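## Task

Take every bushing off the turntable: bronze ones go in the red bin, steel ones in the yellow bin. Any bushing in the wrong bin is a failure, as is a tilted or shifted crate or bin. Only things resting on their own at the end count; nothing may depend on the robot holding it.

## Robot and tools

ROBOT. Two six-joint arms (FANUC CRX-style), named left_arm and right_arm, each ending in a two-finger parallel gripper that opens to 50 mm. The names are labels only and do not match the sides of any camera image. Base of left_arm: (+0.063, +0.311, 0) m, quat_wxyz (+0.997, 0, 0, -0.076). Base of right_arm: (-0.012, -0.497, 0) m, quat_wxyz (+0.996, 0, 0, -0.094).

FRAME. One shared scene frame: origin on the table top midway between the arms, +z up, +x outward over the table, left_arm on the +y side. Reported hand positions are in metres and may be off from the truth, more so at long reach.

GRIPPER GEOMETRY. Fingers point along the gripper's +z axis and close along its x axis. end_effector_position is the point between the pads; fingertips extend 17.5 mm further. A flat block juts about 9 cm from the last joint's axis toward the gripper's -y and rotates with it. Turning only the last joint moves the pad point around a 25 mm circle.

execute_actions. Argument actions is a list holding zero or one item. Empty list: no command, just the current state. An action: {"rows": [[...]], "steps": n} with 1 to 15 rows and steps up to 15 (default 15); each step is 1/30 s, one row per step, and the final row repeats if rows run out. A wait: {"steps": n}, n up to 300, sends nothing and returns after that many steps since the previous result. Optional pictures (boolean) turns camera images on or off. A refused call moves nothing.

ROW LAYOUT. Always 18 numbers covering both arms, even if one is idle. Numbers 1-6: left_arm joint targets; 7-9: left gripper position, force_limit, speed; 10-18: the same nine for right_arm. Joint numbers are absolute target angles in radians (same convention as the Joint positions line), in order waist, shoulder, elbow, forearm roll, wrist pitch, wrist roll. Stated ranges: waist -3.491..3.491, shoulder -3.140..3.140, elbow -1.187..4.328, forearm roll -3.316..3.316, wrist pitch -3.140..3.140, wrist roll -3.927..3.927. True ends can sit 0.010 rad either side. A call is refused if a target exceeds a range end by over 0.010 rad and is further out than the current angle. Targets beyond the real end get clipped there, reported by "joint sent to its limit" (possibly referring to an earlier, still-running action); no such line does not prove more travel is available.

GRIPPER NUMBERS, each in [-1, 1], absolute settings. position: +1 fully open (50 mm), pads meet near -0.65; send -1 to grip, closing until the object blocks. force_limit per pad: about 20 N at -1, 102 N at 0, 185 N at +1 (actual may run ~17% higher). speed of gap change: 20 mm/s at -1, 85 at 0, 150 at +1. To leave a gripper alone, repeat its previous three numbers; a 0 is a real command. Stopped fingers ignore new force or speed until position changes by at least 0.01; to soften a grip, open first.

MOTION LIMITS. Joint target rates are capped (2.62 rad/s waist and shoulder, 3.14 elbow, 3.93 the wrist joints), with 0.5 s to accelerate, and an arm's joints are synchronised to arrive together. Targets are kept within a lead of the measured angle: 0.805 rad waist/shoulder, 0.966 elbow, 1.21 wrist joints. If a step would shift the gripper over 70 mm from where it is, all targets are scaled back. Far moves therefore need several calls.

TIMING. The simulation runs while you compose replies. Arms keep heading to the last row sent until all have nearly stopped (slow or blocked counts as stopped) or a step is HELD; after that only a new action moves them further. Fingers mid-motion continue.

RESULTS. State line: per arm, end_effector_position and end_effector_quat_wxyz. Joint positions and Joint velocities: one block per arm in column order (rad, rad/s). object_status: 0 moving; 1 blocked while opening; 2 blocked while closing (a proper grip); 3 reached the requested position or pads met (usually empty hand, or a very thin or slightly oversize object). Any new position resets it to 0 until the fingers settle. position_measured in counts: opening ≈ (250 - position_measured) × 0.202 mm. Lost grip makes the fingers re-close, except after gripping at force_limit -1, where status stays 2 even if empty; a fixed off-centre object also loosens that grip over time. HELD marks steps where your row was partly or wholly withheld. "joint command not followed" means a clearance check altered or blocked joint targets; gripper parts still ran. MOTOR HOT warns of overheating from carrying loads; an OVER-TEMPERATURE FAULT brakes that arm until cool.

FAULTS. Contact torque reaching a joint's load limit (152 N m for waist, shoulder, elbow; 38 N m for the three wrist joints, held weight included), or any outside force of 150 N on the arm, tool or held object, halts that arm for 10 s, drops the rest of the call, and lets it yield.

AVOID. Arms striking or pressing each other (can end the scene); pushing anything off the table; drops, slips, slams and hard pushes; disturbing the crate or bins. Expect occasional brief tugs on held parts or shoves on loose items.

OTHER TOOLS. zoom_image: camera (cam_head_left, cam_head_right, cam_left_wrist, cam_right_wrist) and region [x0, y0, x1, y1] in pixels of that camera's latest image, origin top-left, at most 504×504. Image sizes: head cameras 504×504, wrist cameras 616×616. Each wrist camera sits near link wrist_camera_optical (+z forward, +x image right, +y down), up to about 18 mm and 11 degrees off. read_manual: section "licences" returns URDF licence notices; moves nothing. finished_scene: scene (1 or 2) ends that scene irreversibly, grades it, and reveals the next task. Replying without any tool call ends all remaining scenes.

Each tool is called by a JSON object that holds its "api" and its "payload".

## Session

{"api": "execute_actions", "payload": {"actions": []}}

{"api": "execute_actions", "payload": {"actions": [{"steps":300}], "pictures": false}}

{"api": "execute_actions", "payload": {"actions": [{"steps":300}]}}

Scene clock: 0.00 s of 12600.00 s.
left_arm: end_effector_position=(+0.5614, -0.1124, +0.2773) position_measured=3 object_status=3 end_effector_quat_wxyz=(+0.075, +0.191, +0.975, +0.081) | right_arm: end_effector_position=(+0.7624, -0.5342, +0.2137) position_measured=3 object_status=3 end_effector_quat_wxyz=(+0.473, -0.488, -0.467, -0.566)
Joint positions: left_arm=[-0.422  0.482  0.669 -0.207 -1.674  1.729] | right_arm=[-0.28   1.386  1.512 -1.711 -1.911 -0.099]
Joint velocities: left_arm=[-0.001 -0.001 -0.001  0.001 -0.001 -0.001] | right_arm=[ 0.002  0.    -0.     0.    -0.001  0.   ]

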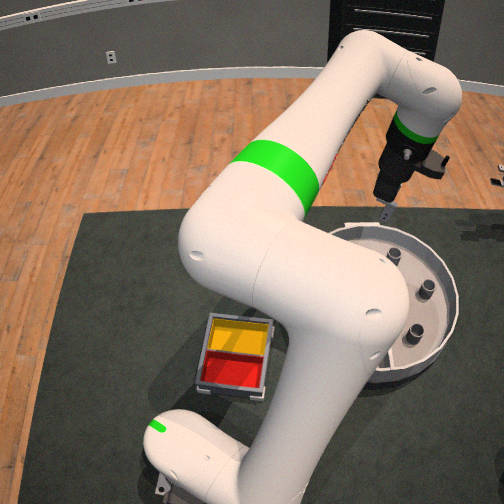

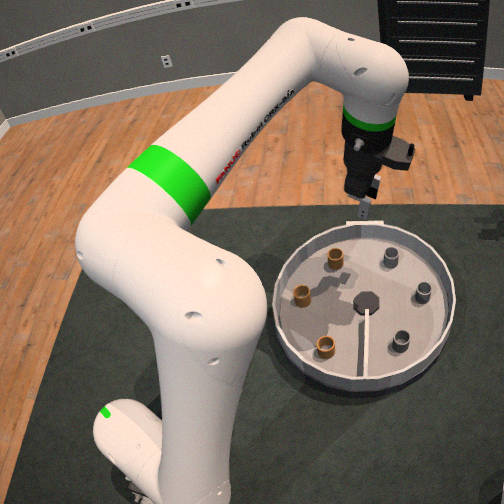

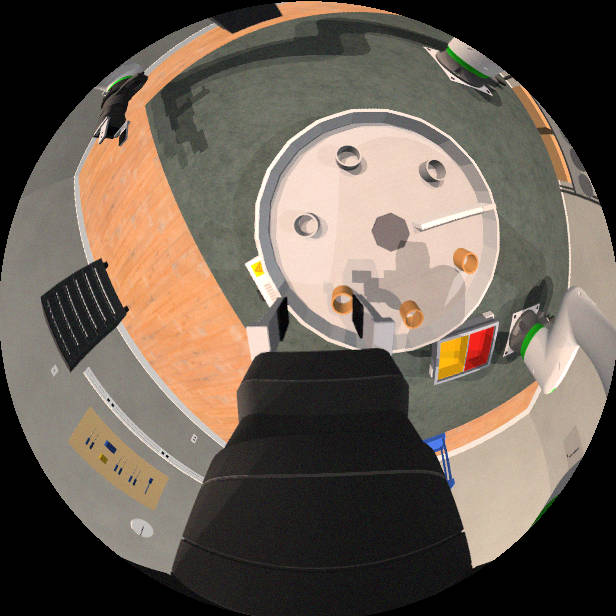

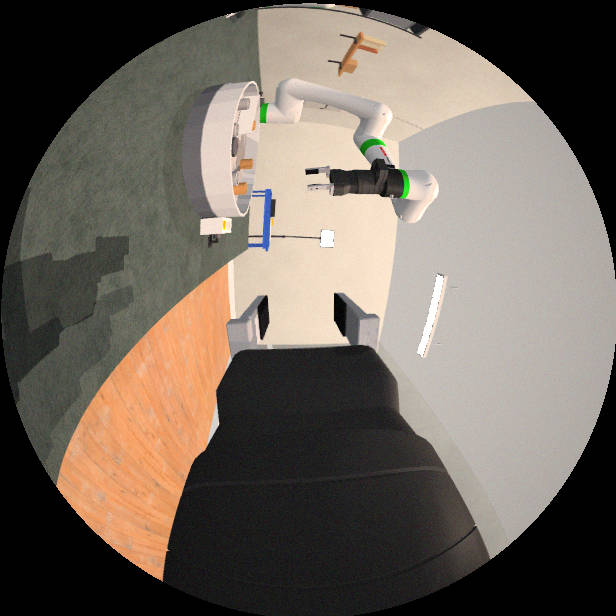

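Scene clock: 10.00 s of 12600.00 s.
left_arm: end_effector_position=(+0.5614, -0.1124, +0.2773) position_measured=3 object_status=3 end_effector_quat_wxyz=(+0.075, +0.191, +0.975, +0.081) | right_arm: end_effector_position=(+0.7624, -0.5342, +0.2137) position_measured=3 object_status=3 end_effector_quat_wxyz=(+0.473, -0.488, -0.467, -0.566)
Joint positions: left_arm=[-0.422  0.482  0.669 -0.207 -1.674  1.729] | right_arm=[-0.28   1.386  1.512 -1.711 -1.911 -0.099]
Joint velocities: left_arm=[-0.    -0.    -0.001  0.    -0.002 -0.   ] | right_arm=[ 0.002 -0.    -0.    -0.    -0.001 -0.001]
Steps of this call (steps 1 to 300: nothing new was sent). Readings (joint positions | what the end effector reports):
1: left_arm=[-0.422 0.482 0.669 -0.207 -1.674 1.729] | right_arm=[-0.280 1.386 1.512 -1.711 -1.911 -0.099] | left_arm position_measured=3 object_status=3 | right_arm position_measured=3 object_status=3
2: left_arm=[-0.422 0.482 0.669 -0.207 -1.674 1.729] | right_arm=[-0.280 1.386 1.512 -1.711 -1.911 -0.099] | left_arm position_measured=3 object_status=3 | right_arm position_measured=3 object_status=3
4: left_arm=[-0.422 0.482 0.669 -0.207 -1.674 1.729] | right_arm=[-0.280 1.386 1.512 -1.711 -1.911 -0.099] | left_arm position_measured=3 object_status=3 | right_arm position_measured=3 object_status=3
8: left_arm=[-0.422 0.482 0.669 -0.207 -1.674 1.729] | right_arm=[-0.280 1.386 1.512 -1.711 -1.911 -0.099] | left_arm position_measured=3 object_status=3 | right_arm position_measured=3 object_status=3
300: the state above

Scene clock: 20.00 s of 12600.00 s.
left_arm: end_effector_position=(+0.5614, -0.1124, +0.2773) position_measured=3 object_status=3 end_effector_quat_wxyz=(+0.075, +0.191, +0.975, +0.081) | right_arm: end_effector_position=(+0.7624, -0.5342, +0.2137) position_measured=3 object_status=3 end_effector_quat_wxyz=(+0.473, -0.488, -0.467, -0.566)
Joint positions: left_arm=[-0.422  0.482  0.669 -0.207 -1.674  1.729] | right_arm=[-0.28   1.386  1.512 -1.711 -1.911 -0.099]
Joint velocities: left_arm=[ 0.001  0.     0.001  0.    -0.     0.002] | right_arm=[-0.    -0.     0.     0.001 -0.     0.001]
Steps of this call (steps 1 to 300: nothing new was sent). Readings (joint positions | what the end effector reports):
1: left_arm=[-0.422 0.482 0.669 -0.207 -1.674 1.729] | right_arm=[-0.280 1.386 1.512 -1.711 -1.911 -0.099] | left_arm position_measured=3 object_status=3 | right_arm position_measured=3 object_status=3
2: left_arm=[-0.422 0.482 0.669 -0.207 -1.674 1.729] | right_arm=[-0.280 1.386 1.512 -1.711 -1.911 -0.099] | left_arm position_measured=3 object_status=3 | right_arm position_measured=3 object_status=3
4: left_arm=[-0.422 0.482 0.669 -0.207 -1.674 1.729] | right_arm=[-0.280 1.386 1.512 -1.711 -1.911 -0.099] | left_arm position_measured=3 object_status=3 | right_arm position_measured=3 object_status=3
8: left_arm=[-0.422 0.482 0.669 -0.207 -1.674 1.729] | right_arm=[-0.280 1.386 1.512 -1.711 -1.911 -0.099] | left_arm position_measured=3 object_status=3 | right_arm position_measured=3 object_status=3
300: the state above

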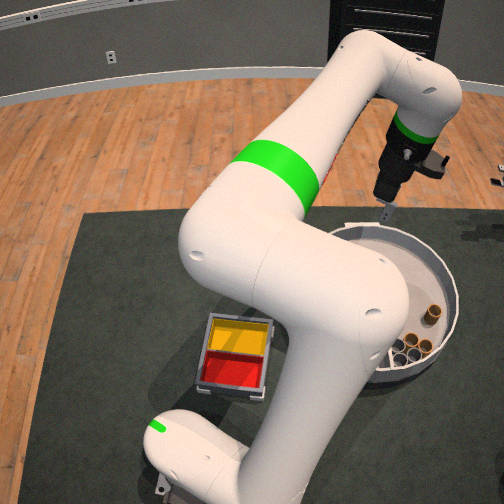

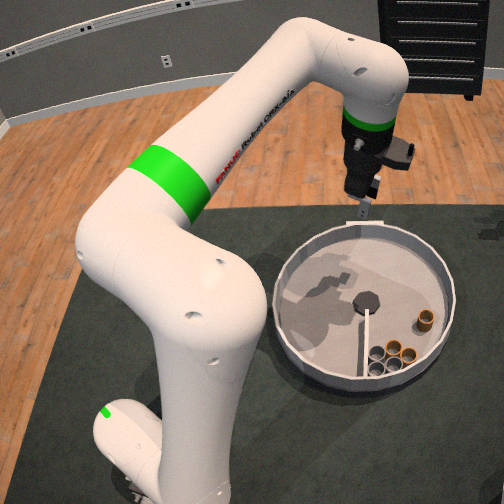

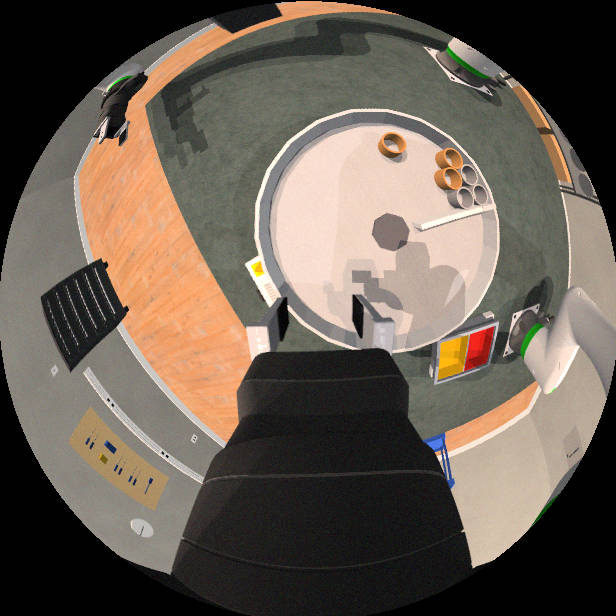

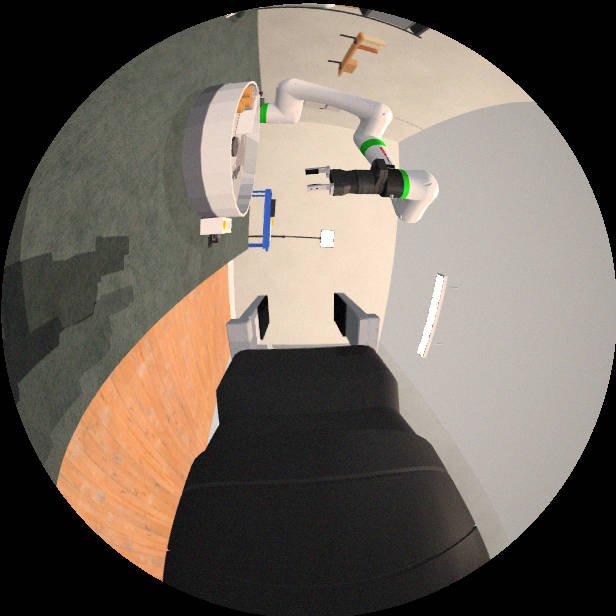

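{"api": "execute_actions", "payload": {"actions": [{"rows":[[-0.5655,0.27,0.026,0,-1.327,2.29,0.14,-0.8,0,-0.28,0.3,1.512,-1.711,-1.911,-0.099,1,0,0]]}], "pictures": false}}

{"api": "execute_actions", "payload": {"actions": [{"steps":200}]}}

{"api": "zoom_image", "payload": {"camera": "cam_left_wrist", "region": [260,200,460,350]}}

Scene clock: 27.37 s of 12600.00 s.
left_arm: end_effector_position=(+0.4355, -0.1549, +0.1871) position_measured=132 object_status=0 end_effector_quat_wxyz=(+0.028, +0.067, +0.997, +0.018) | right_arm: end_effector_position=(+0.7281, -0.5169, +0.4170) position_measured=3 object_status=3 end_effector_quat_wxyz=(-0.375, +0.440, +0.560, +0.593)
Joint positions: left_arm=[-0.522  0.334  0.22  -0.063 -1.432  2.121] | right_arm=[-0.28   1.094  1.512 -1.711 -1.911 -0.099]
Joint velocities: left_arm=[-0.257 -0.38  -1.151  0.369  0.618  0.999] | right_arm=[ 0.    -0.713 -0.     0.001  0.    -0.   ]
Steps of this call (steps 1 to 206: nothing new was sent; steps 207 to 221: all 15 steps of this action). Readings (joint positions | what the end effector reports):
207: left_arm=[-0.422 0.482 0.669 -0.207 -1.674 1.729] | right_arm=[-0.280 1.386 1.512 -1.711 -1.911 -0.099] | left_arm position_measured=12 object_status=0 | right_arm position_measured=3 object_status=3
208: left_arm=[-0.423 0.480 0.664 -0.206 -1.672 1.733] | right_arm=[-0.280 1.383 1.512 -1.711 -1.911 -0.099] | left_arm position_measured=26 object_status=0 | right_arm position_measured=3 object_status=3
210: left_arm=[-0.430 0.470 0.634 -0.196 -1.655 1.759] | right_arm=[-0.280 1.359 1.512 -1.711 -1.911 -0.099] | left_arm position_measured=54 object_status=0 | right_arm position_measured=3 object_status=3
214: left_arm=[-0.461 0.425 0.496 -0.152 -1.581 1.880] | right_arm=[-0.280 1.262 1.512 -1.711 -1.911 -0.099] | left_arm position_measured=110 object_status=0 | right_arm position_measured=3 object_status=3
221: the state above

Scene clock: 34.03 s of 12600.00 s.
left_arm: end_effector_position=(+0.3739, -0.1585, +0.1483) position_measured=132 object_status=3 end_effector_quat_wxyz=(-0.000, -0.000, +1.000, +0.000) | right_arm: end_effector_position=(+0.4017, -0.3523, +0.8253) position_measured=3 object_status=3 end_effector_quat_wxyz=(-0.076, +0.267, +0.750, +0.601)
Joint positions: left_arm=[-0.566  0.27   0.026  0.    -1.327  2.29 ] | right_arm=[-0.28   0.3    1.512 -1.711 -1.911 -0.099]
Joint velocities: left_arm=[-0.001 -0.     0.001  0.     0.    -0.   ] | right_arm=[-0.001 -0.     0.    -0.     0.002 -0.   ]
Steps of this call (steps 1 to 60: the robot went on to your last target; steps 61 to 200: nothing new was sent). Readings (joint positions | what the end effector reports):
1: left_arm=[-0.531 0.321 0.181 -0.050 -1.411 2.155] | right_arm=[-0.280 1.070 1.512 -1.711 -1.911 -0.099] | left_arm position_measured=132 object_status=0 | right_arm position_measured=3 object_status=3
2: left_arm=[-0.540 0.308 0.143 -0.038 -1.390 2.188] | right_arm=[-0.280 1.045 1.512 -1.711 -1.911 -0.099] | left_arm position_measured=132 object_status=3 | right_arm position_measured=3 object_status=3
4: left_arm=[-0.554 0.287 0.077 -0.017 -1.355 2.245] | right_arm=[-0.280 0.997 1.512 -1.711 -1.911 -0.099] | left_arm position_measured=132 object_status=3 | right_arm position_measured=3 object_status=3
8: left_arm=[-0.565 0.270 0.027 -0.000 -1.327 2.289] | right_arm=[-0.280 0.901 1.512 -1.711 -1.911 -0.099] | left_arm position_measured=132 object_status=3 | right_arm position_measured=3 object_status=3
200: the state above
All arms were judged still, so your last target was given up. Only a new action makes them travel on or press farther. Fingers that are still opening or closing keep moving.

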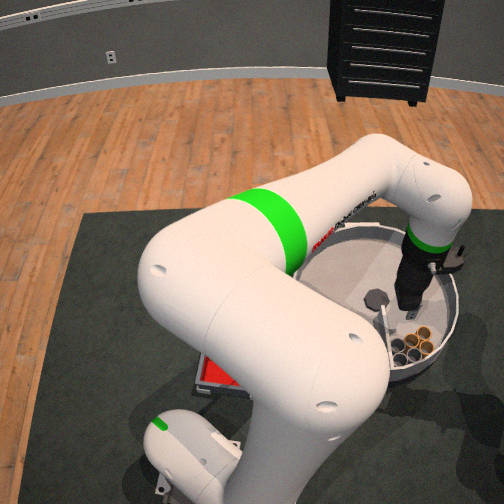

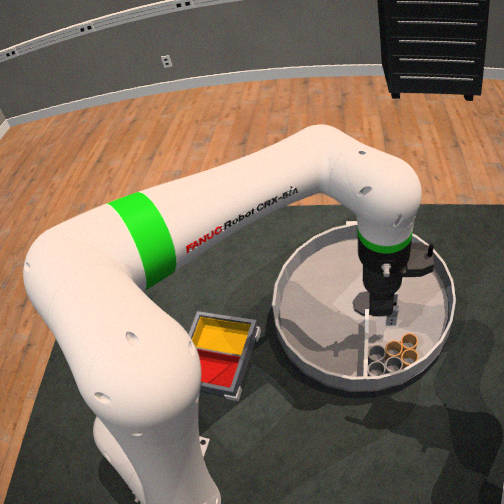

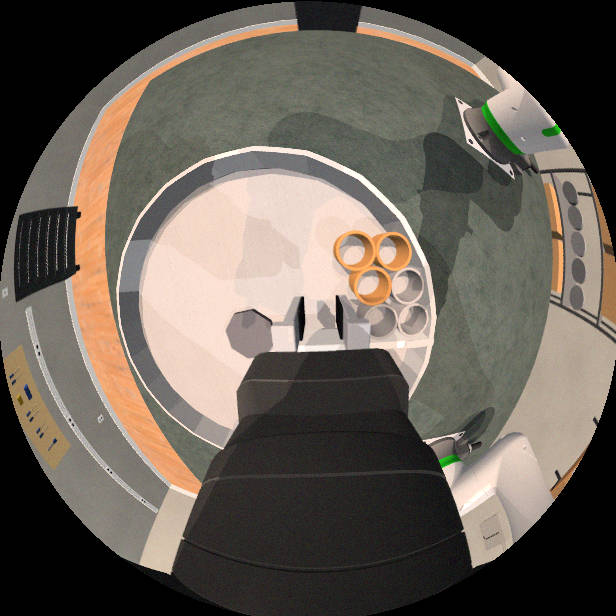

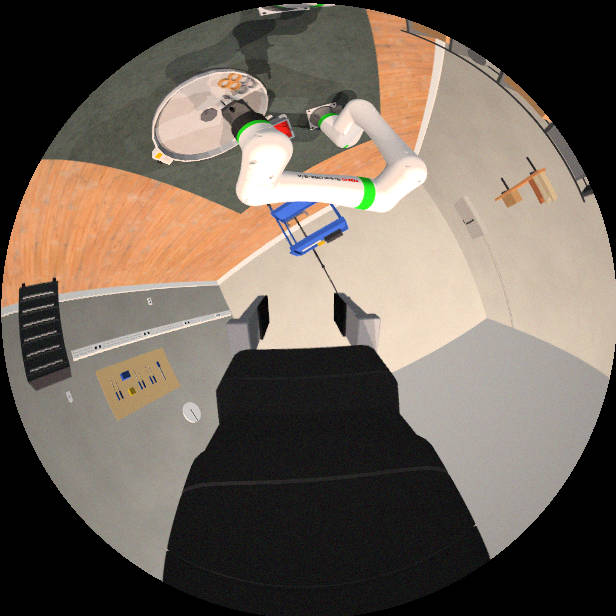

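Region (260, 200, 460, 350) of cam_left_wrist's 616x616 image, scaled by 2.520, with more detail than that image has; it fills the top 378 rows of this view, and the rest is white.

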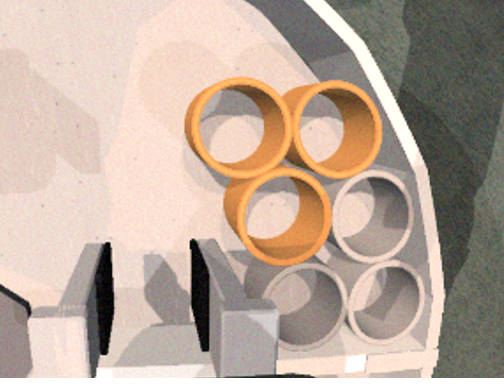

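{"api": "execute_actions", "payload": {"actions": [{"rows":[[-0.6374,0.3484,0.0647,0,-1.2871,2.36,0.34,-0.8,0,-0.28,0.3,1.512,-1.711,-1.911,-0.099,1,0,0]]}]}}

{"api": "zoom_image", "payload": {"camera": "cam_left_wrist", "region": [280,260,400,350]}}

Scene clock: 41.93 s of 12600.00 s.
left_arm: end_effector_position=(+0.3596, -0.1984, +0.1221) position_measured=101 object_status=3 end_effector_quat_wxyz=(+0.000, +0.001, +1.000, -0.000) | right_arm: end_effector_position=(+0.4017, -0.3523, +0.8253) position_measured=3 object_status=3 end_effector_quat_wxyz=(-0.076, +0.267, +0.750, +0.601)
Joint positions: left_arm=[-0.637  0.348  0.065  0.    -1.287  2.36 ] | right_arm=[-0.28   0.3    1.512 -1.711 -1.911 -0.099]
Joint velocities: left_arm=[-0.001  0.     0.001 -0.     0.     0.001] | right_arm=[ 0.001 -0.    -0.    -0.    -0.    -0.001]
Steps of this call (steps 1 to 222: nothing new was sent; steps 223 to 237: all 15 steps of this action). Readings (joint positions | what the end effector reports):
223: left_arm=[-0.566 0.270 0.026 0.000 -1.327 2.290] | right_arm=[-0.280 0.300 1.512 -1.711 -1.911 -0.099] | left_arm position_measured=123 object_status=0 | right_arm position_measured=3 object_status=3
224: left_arm=[-0.569 0.274 0.028 0.000 -1.325 2.294] | right_arm=[-0.280 0.300 1.512 -1.711 -1.911 -0.099] | left_arm position_measured=109 object_status=0 | right_arm position_measured=3 object_status=3
226: left_arm=[-0.592 0.299 0.041 0.000 -1.312 2.316] | right_arm=[-0.280 0.300 1.512 -1.711 -1.911 -0.099] | left_arm position_measured=101 object_status=0 | right_arm position_measured=3 object_status=3
230: left_arm=[-0.637 0.348 0.064 0.000 -1.287 2.359] | right_arm=[-0.280 0.300 1.512 -1.711 -1.911 -0.099] | left_arm position_measured=101 object_status=0 | right_arm position_measured=3 object_status=3
237: the state above

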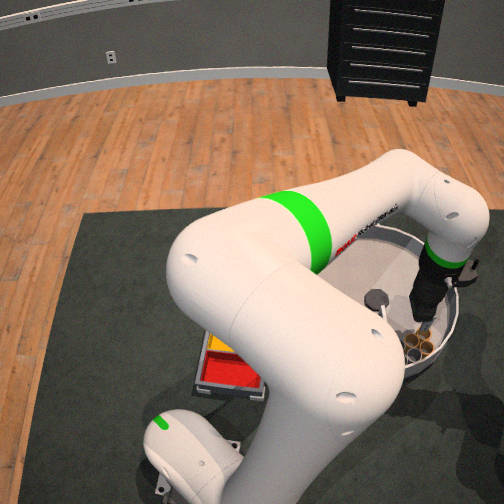

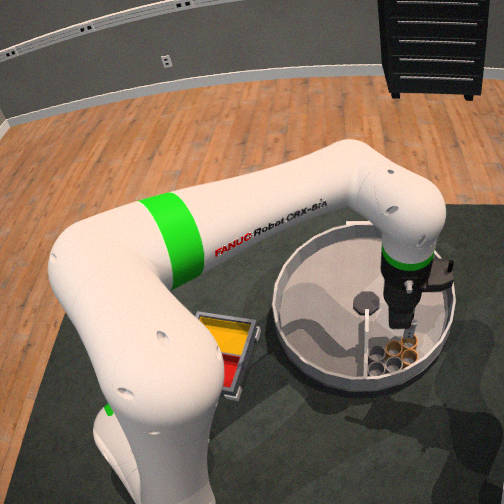

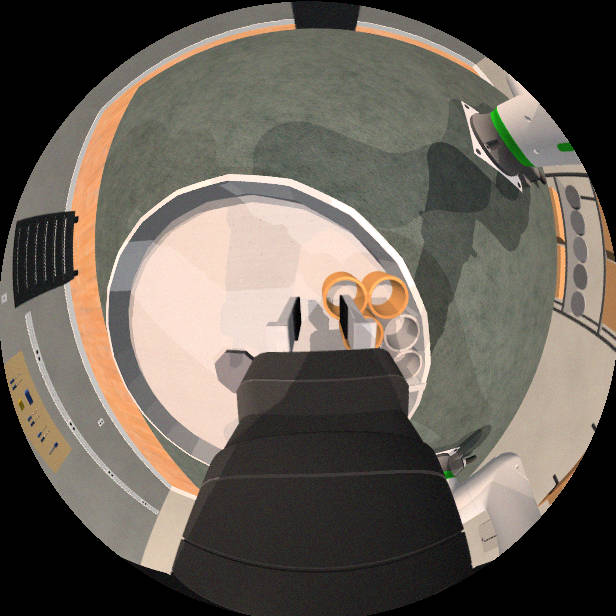

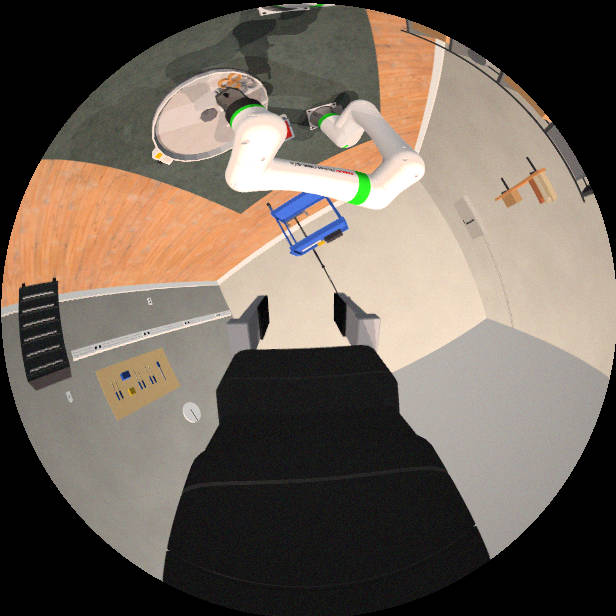

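Region (280, 260, 400, 350) of cam_left_wrist's 616x616 image, scaled by 4.200, with more detail than that image has; it fills the top 378 rows of this view, and the rest is white.

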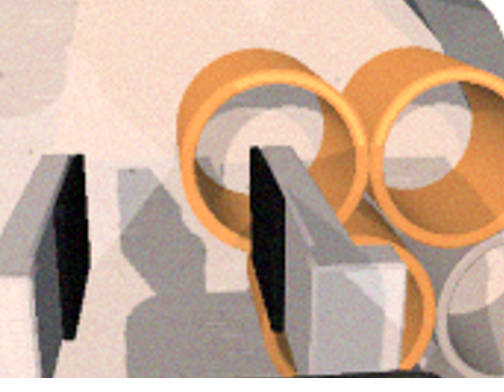

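{"api": "execute_actions", "payload": {"actions": [{"rows":[[-0.646,0.3708,0.061,0,-1.261,2.368,0.34,-0.8,0,-0.28,0.3,1.512,-1.711,-1.911,-0.099,1,0,0]]}]}}

{"api": "zoom_image", "payload": {"camera": "cam_left_wrist", "region": [280,260,400,350]}}

Scene clock: 49.63 s of 12600.00 s.
left_arm: end_effector_position=(+0.3591, -0.2047, +0.1080) position_measured=101 object_status=3 end_effector_quat_wxyz=(-0.000, +0.001, +1.000, +0.000) | right_arm: end_effector_position=(+0.4017, -0.3523, +0.8253) position_measured=3 object_status=3 end_effector_quat_wxyz=(-0.076, +0.267, +0.750, +0.601)
Joint positions: left_arm=[-0.646  0.371  0.061 -0.    -1.261  2.368] | right_arm=[-0.28   0.3    1.512 -1.711 -1.911 -0.099]
Joint velocities: left_arm=[ 0.001 -0.     0.001  0.     0.    -0.   ] | right_arm=[ 0.     0.     0.     0.001 -0.001  0.   ]
Steps of this call (steps 1 to 15: the robot went on to your last target; steps 16 to 216: nothing new was sent; steps 217 to 231: all 15 steps of this action). Readings (joint positions | what the end effector reports):
217: left_arm=[-0.637 0.349 0.065 -0.000 -1.287 2.360] | right_arm=[-0.280 0.300 1.512 -1.711 -1.911 -0.099] | left_arm position_measured=101 object_status=3 | right_arm position_measured=3 object_status=3
218: left_arm=[-0.639 0.352 0.064 -0.000 -1.282 2.362] | right_arm=[-0.280 0.300 1.512 -1.711 -1.911 -0.099] | left_arm position_measured=101 object_status=3 | right_arm position_measured=3 object_status=3
220: left_arm=[-0.645 0.369 0.061 -0.000 -1.264 2.367] | right_arm=[-0.280 0.300 1.512 -1.711 -1.911 -0.099] | left_arm position_measured=101 object_status=3 | right_arm position_measured=3 object_status=3
224: left_arm=[-0.646 0.371 0.061 -0.000 -1.261 2.368] | right_arm=[-0.280 0.300 1.512 -1.711 -1.911 -0.099] | left_arm position_measured=101 object_status=3 | right_arm position_measured=3 object_status=3
231: the state above

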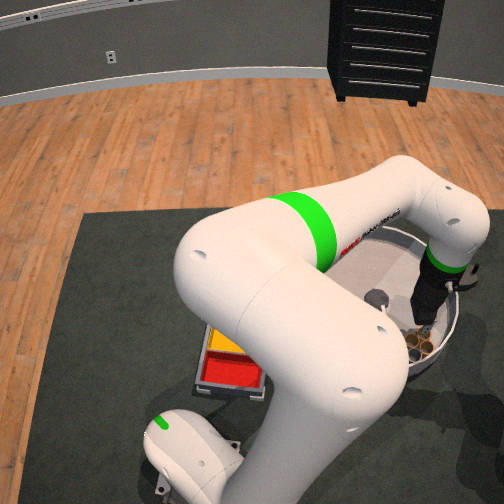

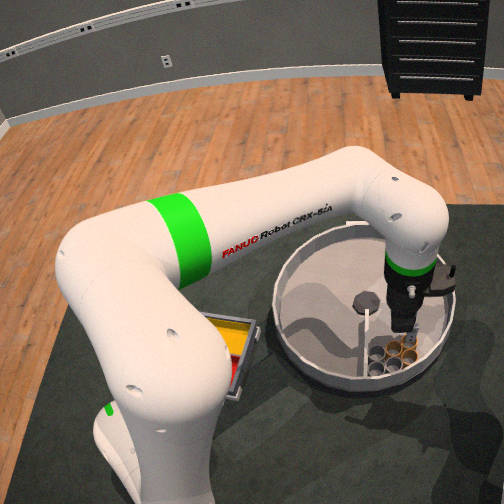

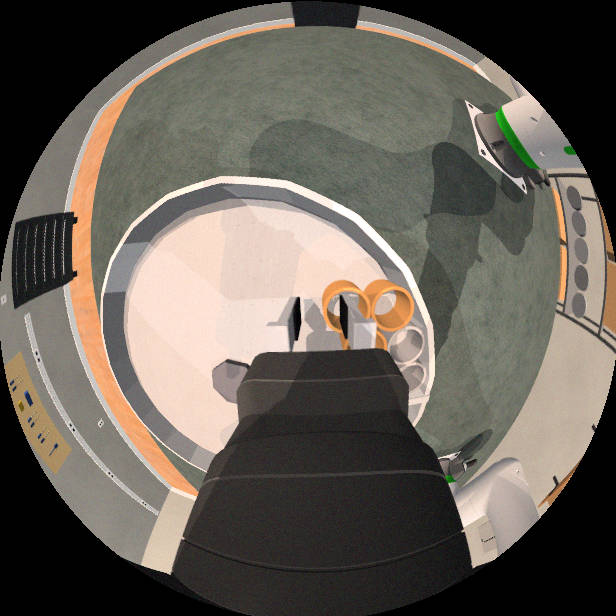

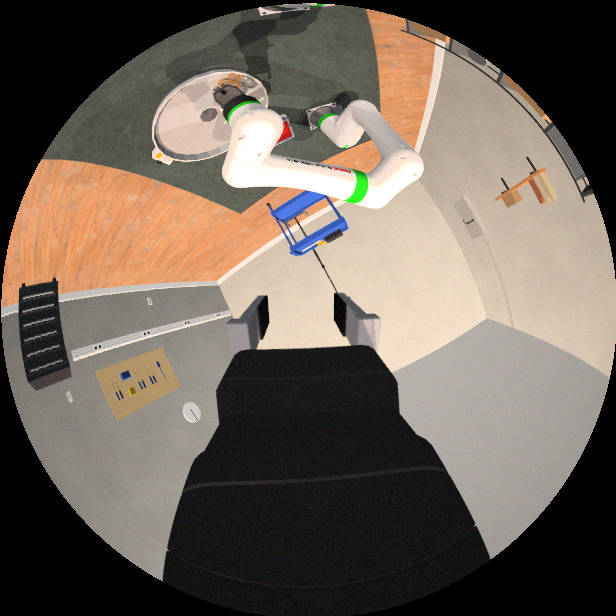

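Region (280, 260, 400, 350) of cam_left_wrist's 616x616 image, scaled by 4.200, with more detail than that image has; it fills the top 378 rows of this view, and the rest is white.

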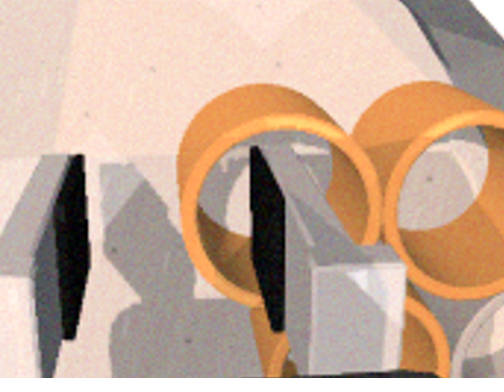

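{"api": "execute_actions", "payload": {"actions": [{"rows":[[-0.646,0.3895,0.028,0,-1.209,2.368,0.34,-0.8,0,-0.28,0.3,1.512,-1.711,-1.911,-0.099,1,0,0]],"steps":10}], "pictures": false}}

{"api": "execute_actions", "payload": {"actions": [{"rows":[[-0.646,0.3895,0.028,0,-1.209,2.368,-1,-0.7,0.5,-0.28,0.3,1.512,-1.711,-1.911,-0.099,1,0,0]]}], "pictures": false}}

{"api": "execute_actions", "payload": {"actions": [{"rows":[[-0.646,0.33,0.17,0,-1.411,2.368,-1,-0.7,0.5,-0.28,0.3,1.512,-1.711,-1.911,-0.099,1,0,0]],"steps":12}], "pictures": false}}

{"api": "execute_actions", "payload": {"actions": [{"rows":[[0.66,-0.573,-0.63,0,-1.514,1.0,-1,-0.7,0.5,-0.28,0.3,1.512,-1.711,-1.911,-0.099,1,0,0]]}], "pictures": false}}

{"api": "execute_actions", "payload": {"actions": [{"steps":35}]}}

Scene clock: 57.37 s of 12600.00 s.
left_arm: end_effector_position=(+0.3590, -0.2046, +0.0842) position_measured=101 object_status=3 end_effector_quat_wxyz=(+0.000, +0.001, +1.000, -0.000) | right_arm: end_effector_position=(+0.4017, -0.3523, +0.8253) position_measured=3 object_status=3 end_effector_quat_wxyz=(-0.076, +0.267, +0.750, +0.601)
Joint positions: left_arm=[-0.646  0.39   0.028  0.    -1.209  2.368] | right_arm=[-0.28   0.3    1.512 -1.711 -1.911 -0.099]
Joint velocities: left_arm=[-0.     0.001 -0.    -0.     0.001 -0.   ] | right_arm=[-0.    -0.     0.    -0.    -0.     0.001]
Steps of this call (steps 1 to 15: the robot went on to your last target; steps 16 to 222: nothing new was sent; steps 223 to 232: all 10 steps of this action). Readings (joint positions | what the end effector reports):
223: left_arm=[-0.646 0.371 0.061 0.000 -1.260 2.368] | right_arm=[-0.280 0.300 1.512 -1.711 -1.911 -0.099] | left_arm position_measured=101 object_status=3 | right_arm position_measured=3 object_status=3
224: left_arm=[-0.646 0.372 0.057 0.000 -1.254 2.368] | right_arm=[-0.280 0.300 1.512 -1.711 -1.911 -0.099] | left_arm position_measured=101 object_status=3 | right_arm position_measured=3 object_status=3
226: left_arm=[-0.646 0.385 0.037 0.000 -1.223 2.368] | right_arm=[-0.280 0.300 1.512 -1.711 -1.911 -0.099] | left_arm position_measured=101 object_status=3 | right_arm position_measured=3 object_status=3
230: left_arm=[-0.646 0.390 0.028 0.000 -1.209 2.368] | right_arm=[-0.280 0.300 1.512 -1.711 -1.911 -0.099] | left_arm position_measured=101 object_status=3 | right_arm position_measured=3 object_status=3
232: the state above

Scene clock: 57.87 s of 12600.00 s.
left_arm: end_effector_position=(+0.3590, -0.2046, +0.0842) position_measured=217 object_status=2 end_effector_quat_wxyz=(+0.000, +0.001, +1.000, -0.000) | right_arm: end_effector_position=(+0.4017, -0.3523, +0.8253) position_measured=3 object_status=3 end_effector_quat_wxyz=(-0.076, +0.267, +0.750, +0.601)
Joint positions: left_arm=[-0.646  0.39   0.028 -0.    -1.209  2.368] | right_arm=[-0.28   0.3    1.512 -1.711 -1.911 -0.099]
Joint velocities: left_arm=[ 0.     0.     0.001 -0.001  0.002  0.001] | right_arm=[-0.002 -0.     0.    -0.001 -0.     0.   ]
Steps of this call (steps 1 to 15: all 15 steps of this action). Readings (joint positions | what the end effector reports):
1: left_arm=[-0.646 0.390 0.028 0.000 -1.209 2.368] | right_arm=[-0.280 0.300 1.512 -1.711 -1.911 -0.099] | left_arm position_measured=113 object_status=0 | right_arm position_measured=3 object_status=3
2: left_arm=[-0.646 0.390 0.028 0.000 -1.209 2.368] | right_arm=[-0.280 0.300 1.512 -1.711 -1.911 -0.099] | left_arm position_measured=133 object_status=0 | right_arm position_measured=3 object_status=3
4: left_arm=[-0.646 0.390 0.028 0.000 -1.209 2.368] | right_arm=[-0.280 0.300 1.512 -1.711 -1.911 -0.099] | left_arm position_measured=171 object_status=0 | right_arm position_measured=3 object_status=3
8: left_arm=[-0.646 0.390 0.028 -0.000 -1.209 2.368] | right_arm=[-0.280 0.300 1.512 -1.711 -1.911 -0.099] | left_arm position_measured=217 object_status=0 | right_arm position_measured=3 object_status=3
15: the state above

Scene clock: 58.27 s of 12600.00 s.
left_arm: end_effector_position=(+0.3585, -0.2041, +0.1762) position_measured=217 object_status=2 end_effector_quat_wxyz=(-0.000, +0.001, +1.000, +0.000) | right_arm: end_effector_position=(+0.4017, -0.3523, +0.8253) position_measured=3 object_status=3 end_effector_quat_wxyz=(-0.076, +0.267, +0.750, +0.601)
Joint positions: left_arm=[-0.646  0.33   0.17   0.    -1.411  2.368] | right_arm=[-0.28   0.3    1.512 -1.711 -1.911 -0.099]
Joint velocities: left_arm=[-0.001 -0.001  0.     0.    -0.002 -0.001] | right_arm=[-0.    -0.    -0.    -0.001  0.    -0.   ]
Steps of this call (steps 1 to 12: all 12 steps of this action). Readings (joint positions | what the end effector reports):
1: left_arm=[-0.646 0.389 0.028 -0.000 -1.209 2.368] | right_arm=[-0.280 0.300 1.512 -1.711 -1.911 -0.099] | left_arm position_measured=217 object_status=2 | right_arm position_measured=3 object_status=3
2: left_arm=[-0.646 0.388 0.032 -0.000 -1.215 2.368] | right_arm=[-0.280 0.300 1.512 -1.711 -1.911 -0.099] | left_arm position_measured=217 object_status=2 | right_arm position_measured=3 object_status=3
4: left_arm=[-0.646 0.377 0.059 -0.000 -1.253 2.368] | right_arm=[-0.280 0.300 1.512 -1.711 -1.911 -0.099] | left_arm position_measured=217 object_status=2 | right_arm position_measured=3 object_status=3
8: left_arm=[-0.646 0.338 0.150 0.000 -1.382 2.368] | right_arm=[-0.280 0.300 1.512 -1.711 -1.911 -0.099] | left_arm position_measured=217 object_status=2 | right_arm position_measured=3 object_status=3
12: the state above

Scene clock: 58.77 s of 12600.00 s.
left_arm: end_effector_position=(+0.3867, -0.0207, +0.2108) position_measured=217 object_status=2 end_effector_quat_wxyz=(-0.004, +0.070, +0.998, +0.002) | right_arm: end_effector_position=(+0.4017, -0.3523, +0.8253) position_measured=3 object_status=3 end_effector_quat_wxyz=(-0.076, +0.267, +0.750, +0.601)
Joint positions: left_arm=[-0.306  0.014 -0.117  0.    -1.448  1.89 ] | right_arm=[-0.28   0.3    1.512 -1.711 -1.911 -0.099]
Joint velocities: left_arm=[ 0.941 -0.731 -0.637 -0.    -0.082 -1.103] | right_arm=[-0.001 -0.    -0.    -0.001  0.     0.   ]
Steps of this call (steps 1 to 15: all 15 steps of this action). Readings (joint positions | what the end effector reports):
1: left_arm=[-0.646 0.330 0.170 0.000 -1.411 2.368] | right_arm=[-0.280 0.300 1.512 -1.711 -1.911 -0.099] | left_arm position_measured=217 object_status=2 | right_arm position_measured=3 object_status=3
2: left_arm=[-0.642 0.326 0.166 0.000 -1.411 2.362] | right_arm=[-0.280 0.300 1.512 -1.711 -1.911 -0.099] | left_arm position_measured=217 object_status=2 | right_arm position_measured=3 object_status=3
4: left_arm=[-0.617 0.301 0.141 0.000 -1.415 2.324] | right_arm=[-0.280 0.300 1.512 -1.711 -1.911 -0.099] | left_arm position_measured=217 object_status=2 | right_arm position_measured=3 object_status=3
8: left_arm=[-0.514 0.198 0.044 0.000 -1.427 2.170] | right_arm=[-0.280 0.300 1.512 -1.711 -1.911 -0.099] | left_arm position_measured=217 object_status=2 | right_arm position_measured=3 object_status=3
15: the state above

Scene clock: 59.93 s of 12600.00 s.
left_arm: end_effector_position=(+0.3054, +0.2728, +0.1770) position_measured=217 object_status=2 end_effector_quat_wxyz=(-0.000, +0.032, +0.999, -0.000) | right_arm: end_effector_position=(+0.4017, -0.3523, +0.8253) position_measured=3 object_status=3 end_effector_quat_wxyz=(-0.076, +0.267, +0.750, +0.601)
Joint positions: left_arm=[ 0.66  -0.573 -0.63   0.    -1.514  1.   ] | right_arm=[-0.28   0.3    1.512 -1.711 -1.911 -0.099]
Joint velocities: left_arm=[ 0.001  0.001  0.     0.    -0.001 -0.002] | right_arm=[-0.     0.     0.     0.    -0.002 -0.   ]
Steps of this call (steps 1 to 35: the robot went on to your last target). Readings (joint positions | what the end effector reports):
1: left_arm=[-0.274 -0.011 -0.139 0.000 -1.451 1.853] | right_arm=[-0.280 0.300 1.512 -1.711 -1.911 -0.099] | left_arm position_measured=217 object_status=2 | right_arm position_measured=3 object_status=3
2: left_arm=[-0.241 -0.035 -0.160 0.000 -1.453 1.817] | right_arm=[-0.280 0.300 1.512 -1.711 -1.911 -0.099] | left_arm position_measured=217 object_status=2 | right_arm position_measured=3 object_status=3
4: left_arm=[-0.174 -0.081 -0.200 0.000 -1.459 1.747] | right_arm=[-0.280 0.300 1.512 -1.711 -1.911 -0.099] | left_arm position_measured=217 object_status=2 | right_arm position_measured=3 object_status=3
8: left_arm=[-0.030 -0.168 -0.276 0.000 -1.468 1.615] | right_arm=[-0.280 0.300 1.512 -1.711 -1.911 -0.099] | left_arm position_measured=217 object_status=2 | right_arm position_measured=3 object_status=3
35: the state above

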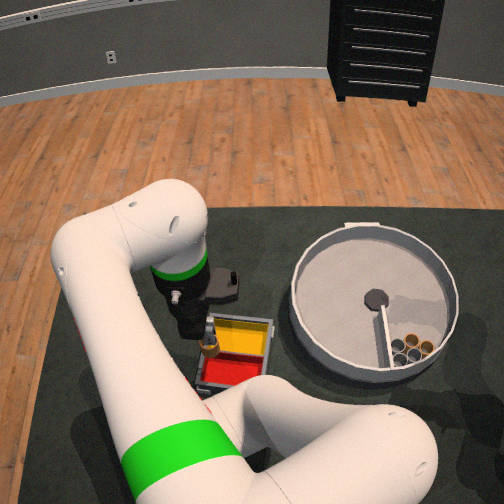

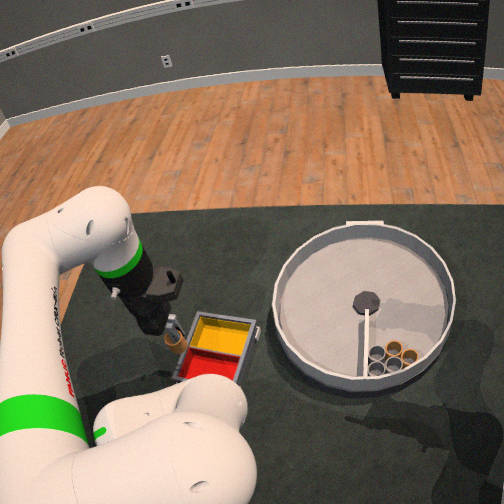

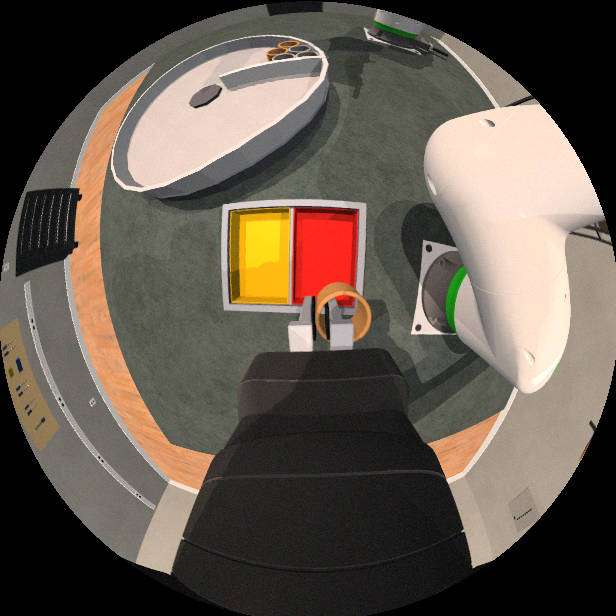

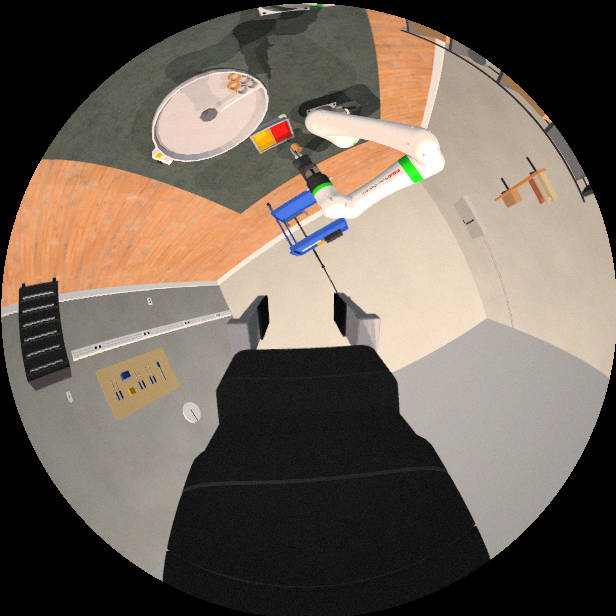

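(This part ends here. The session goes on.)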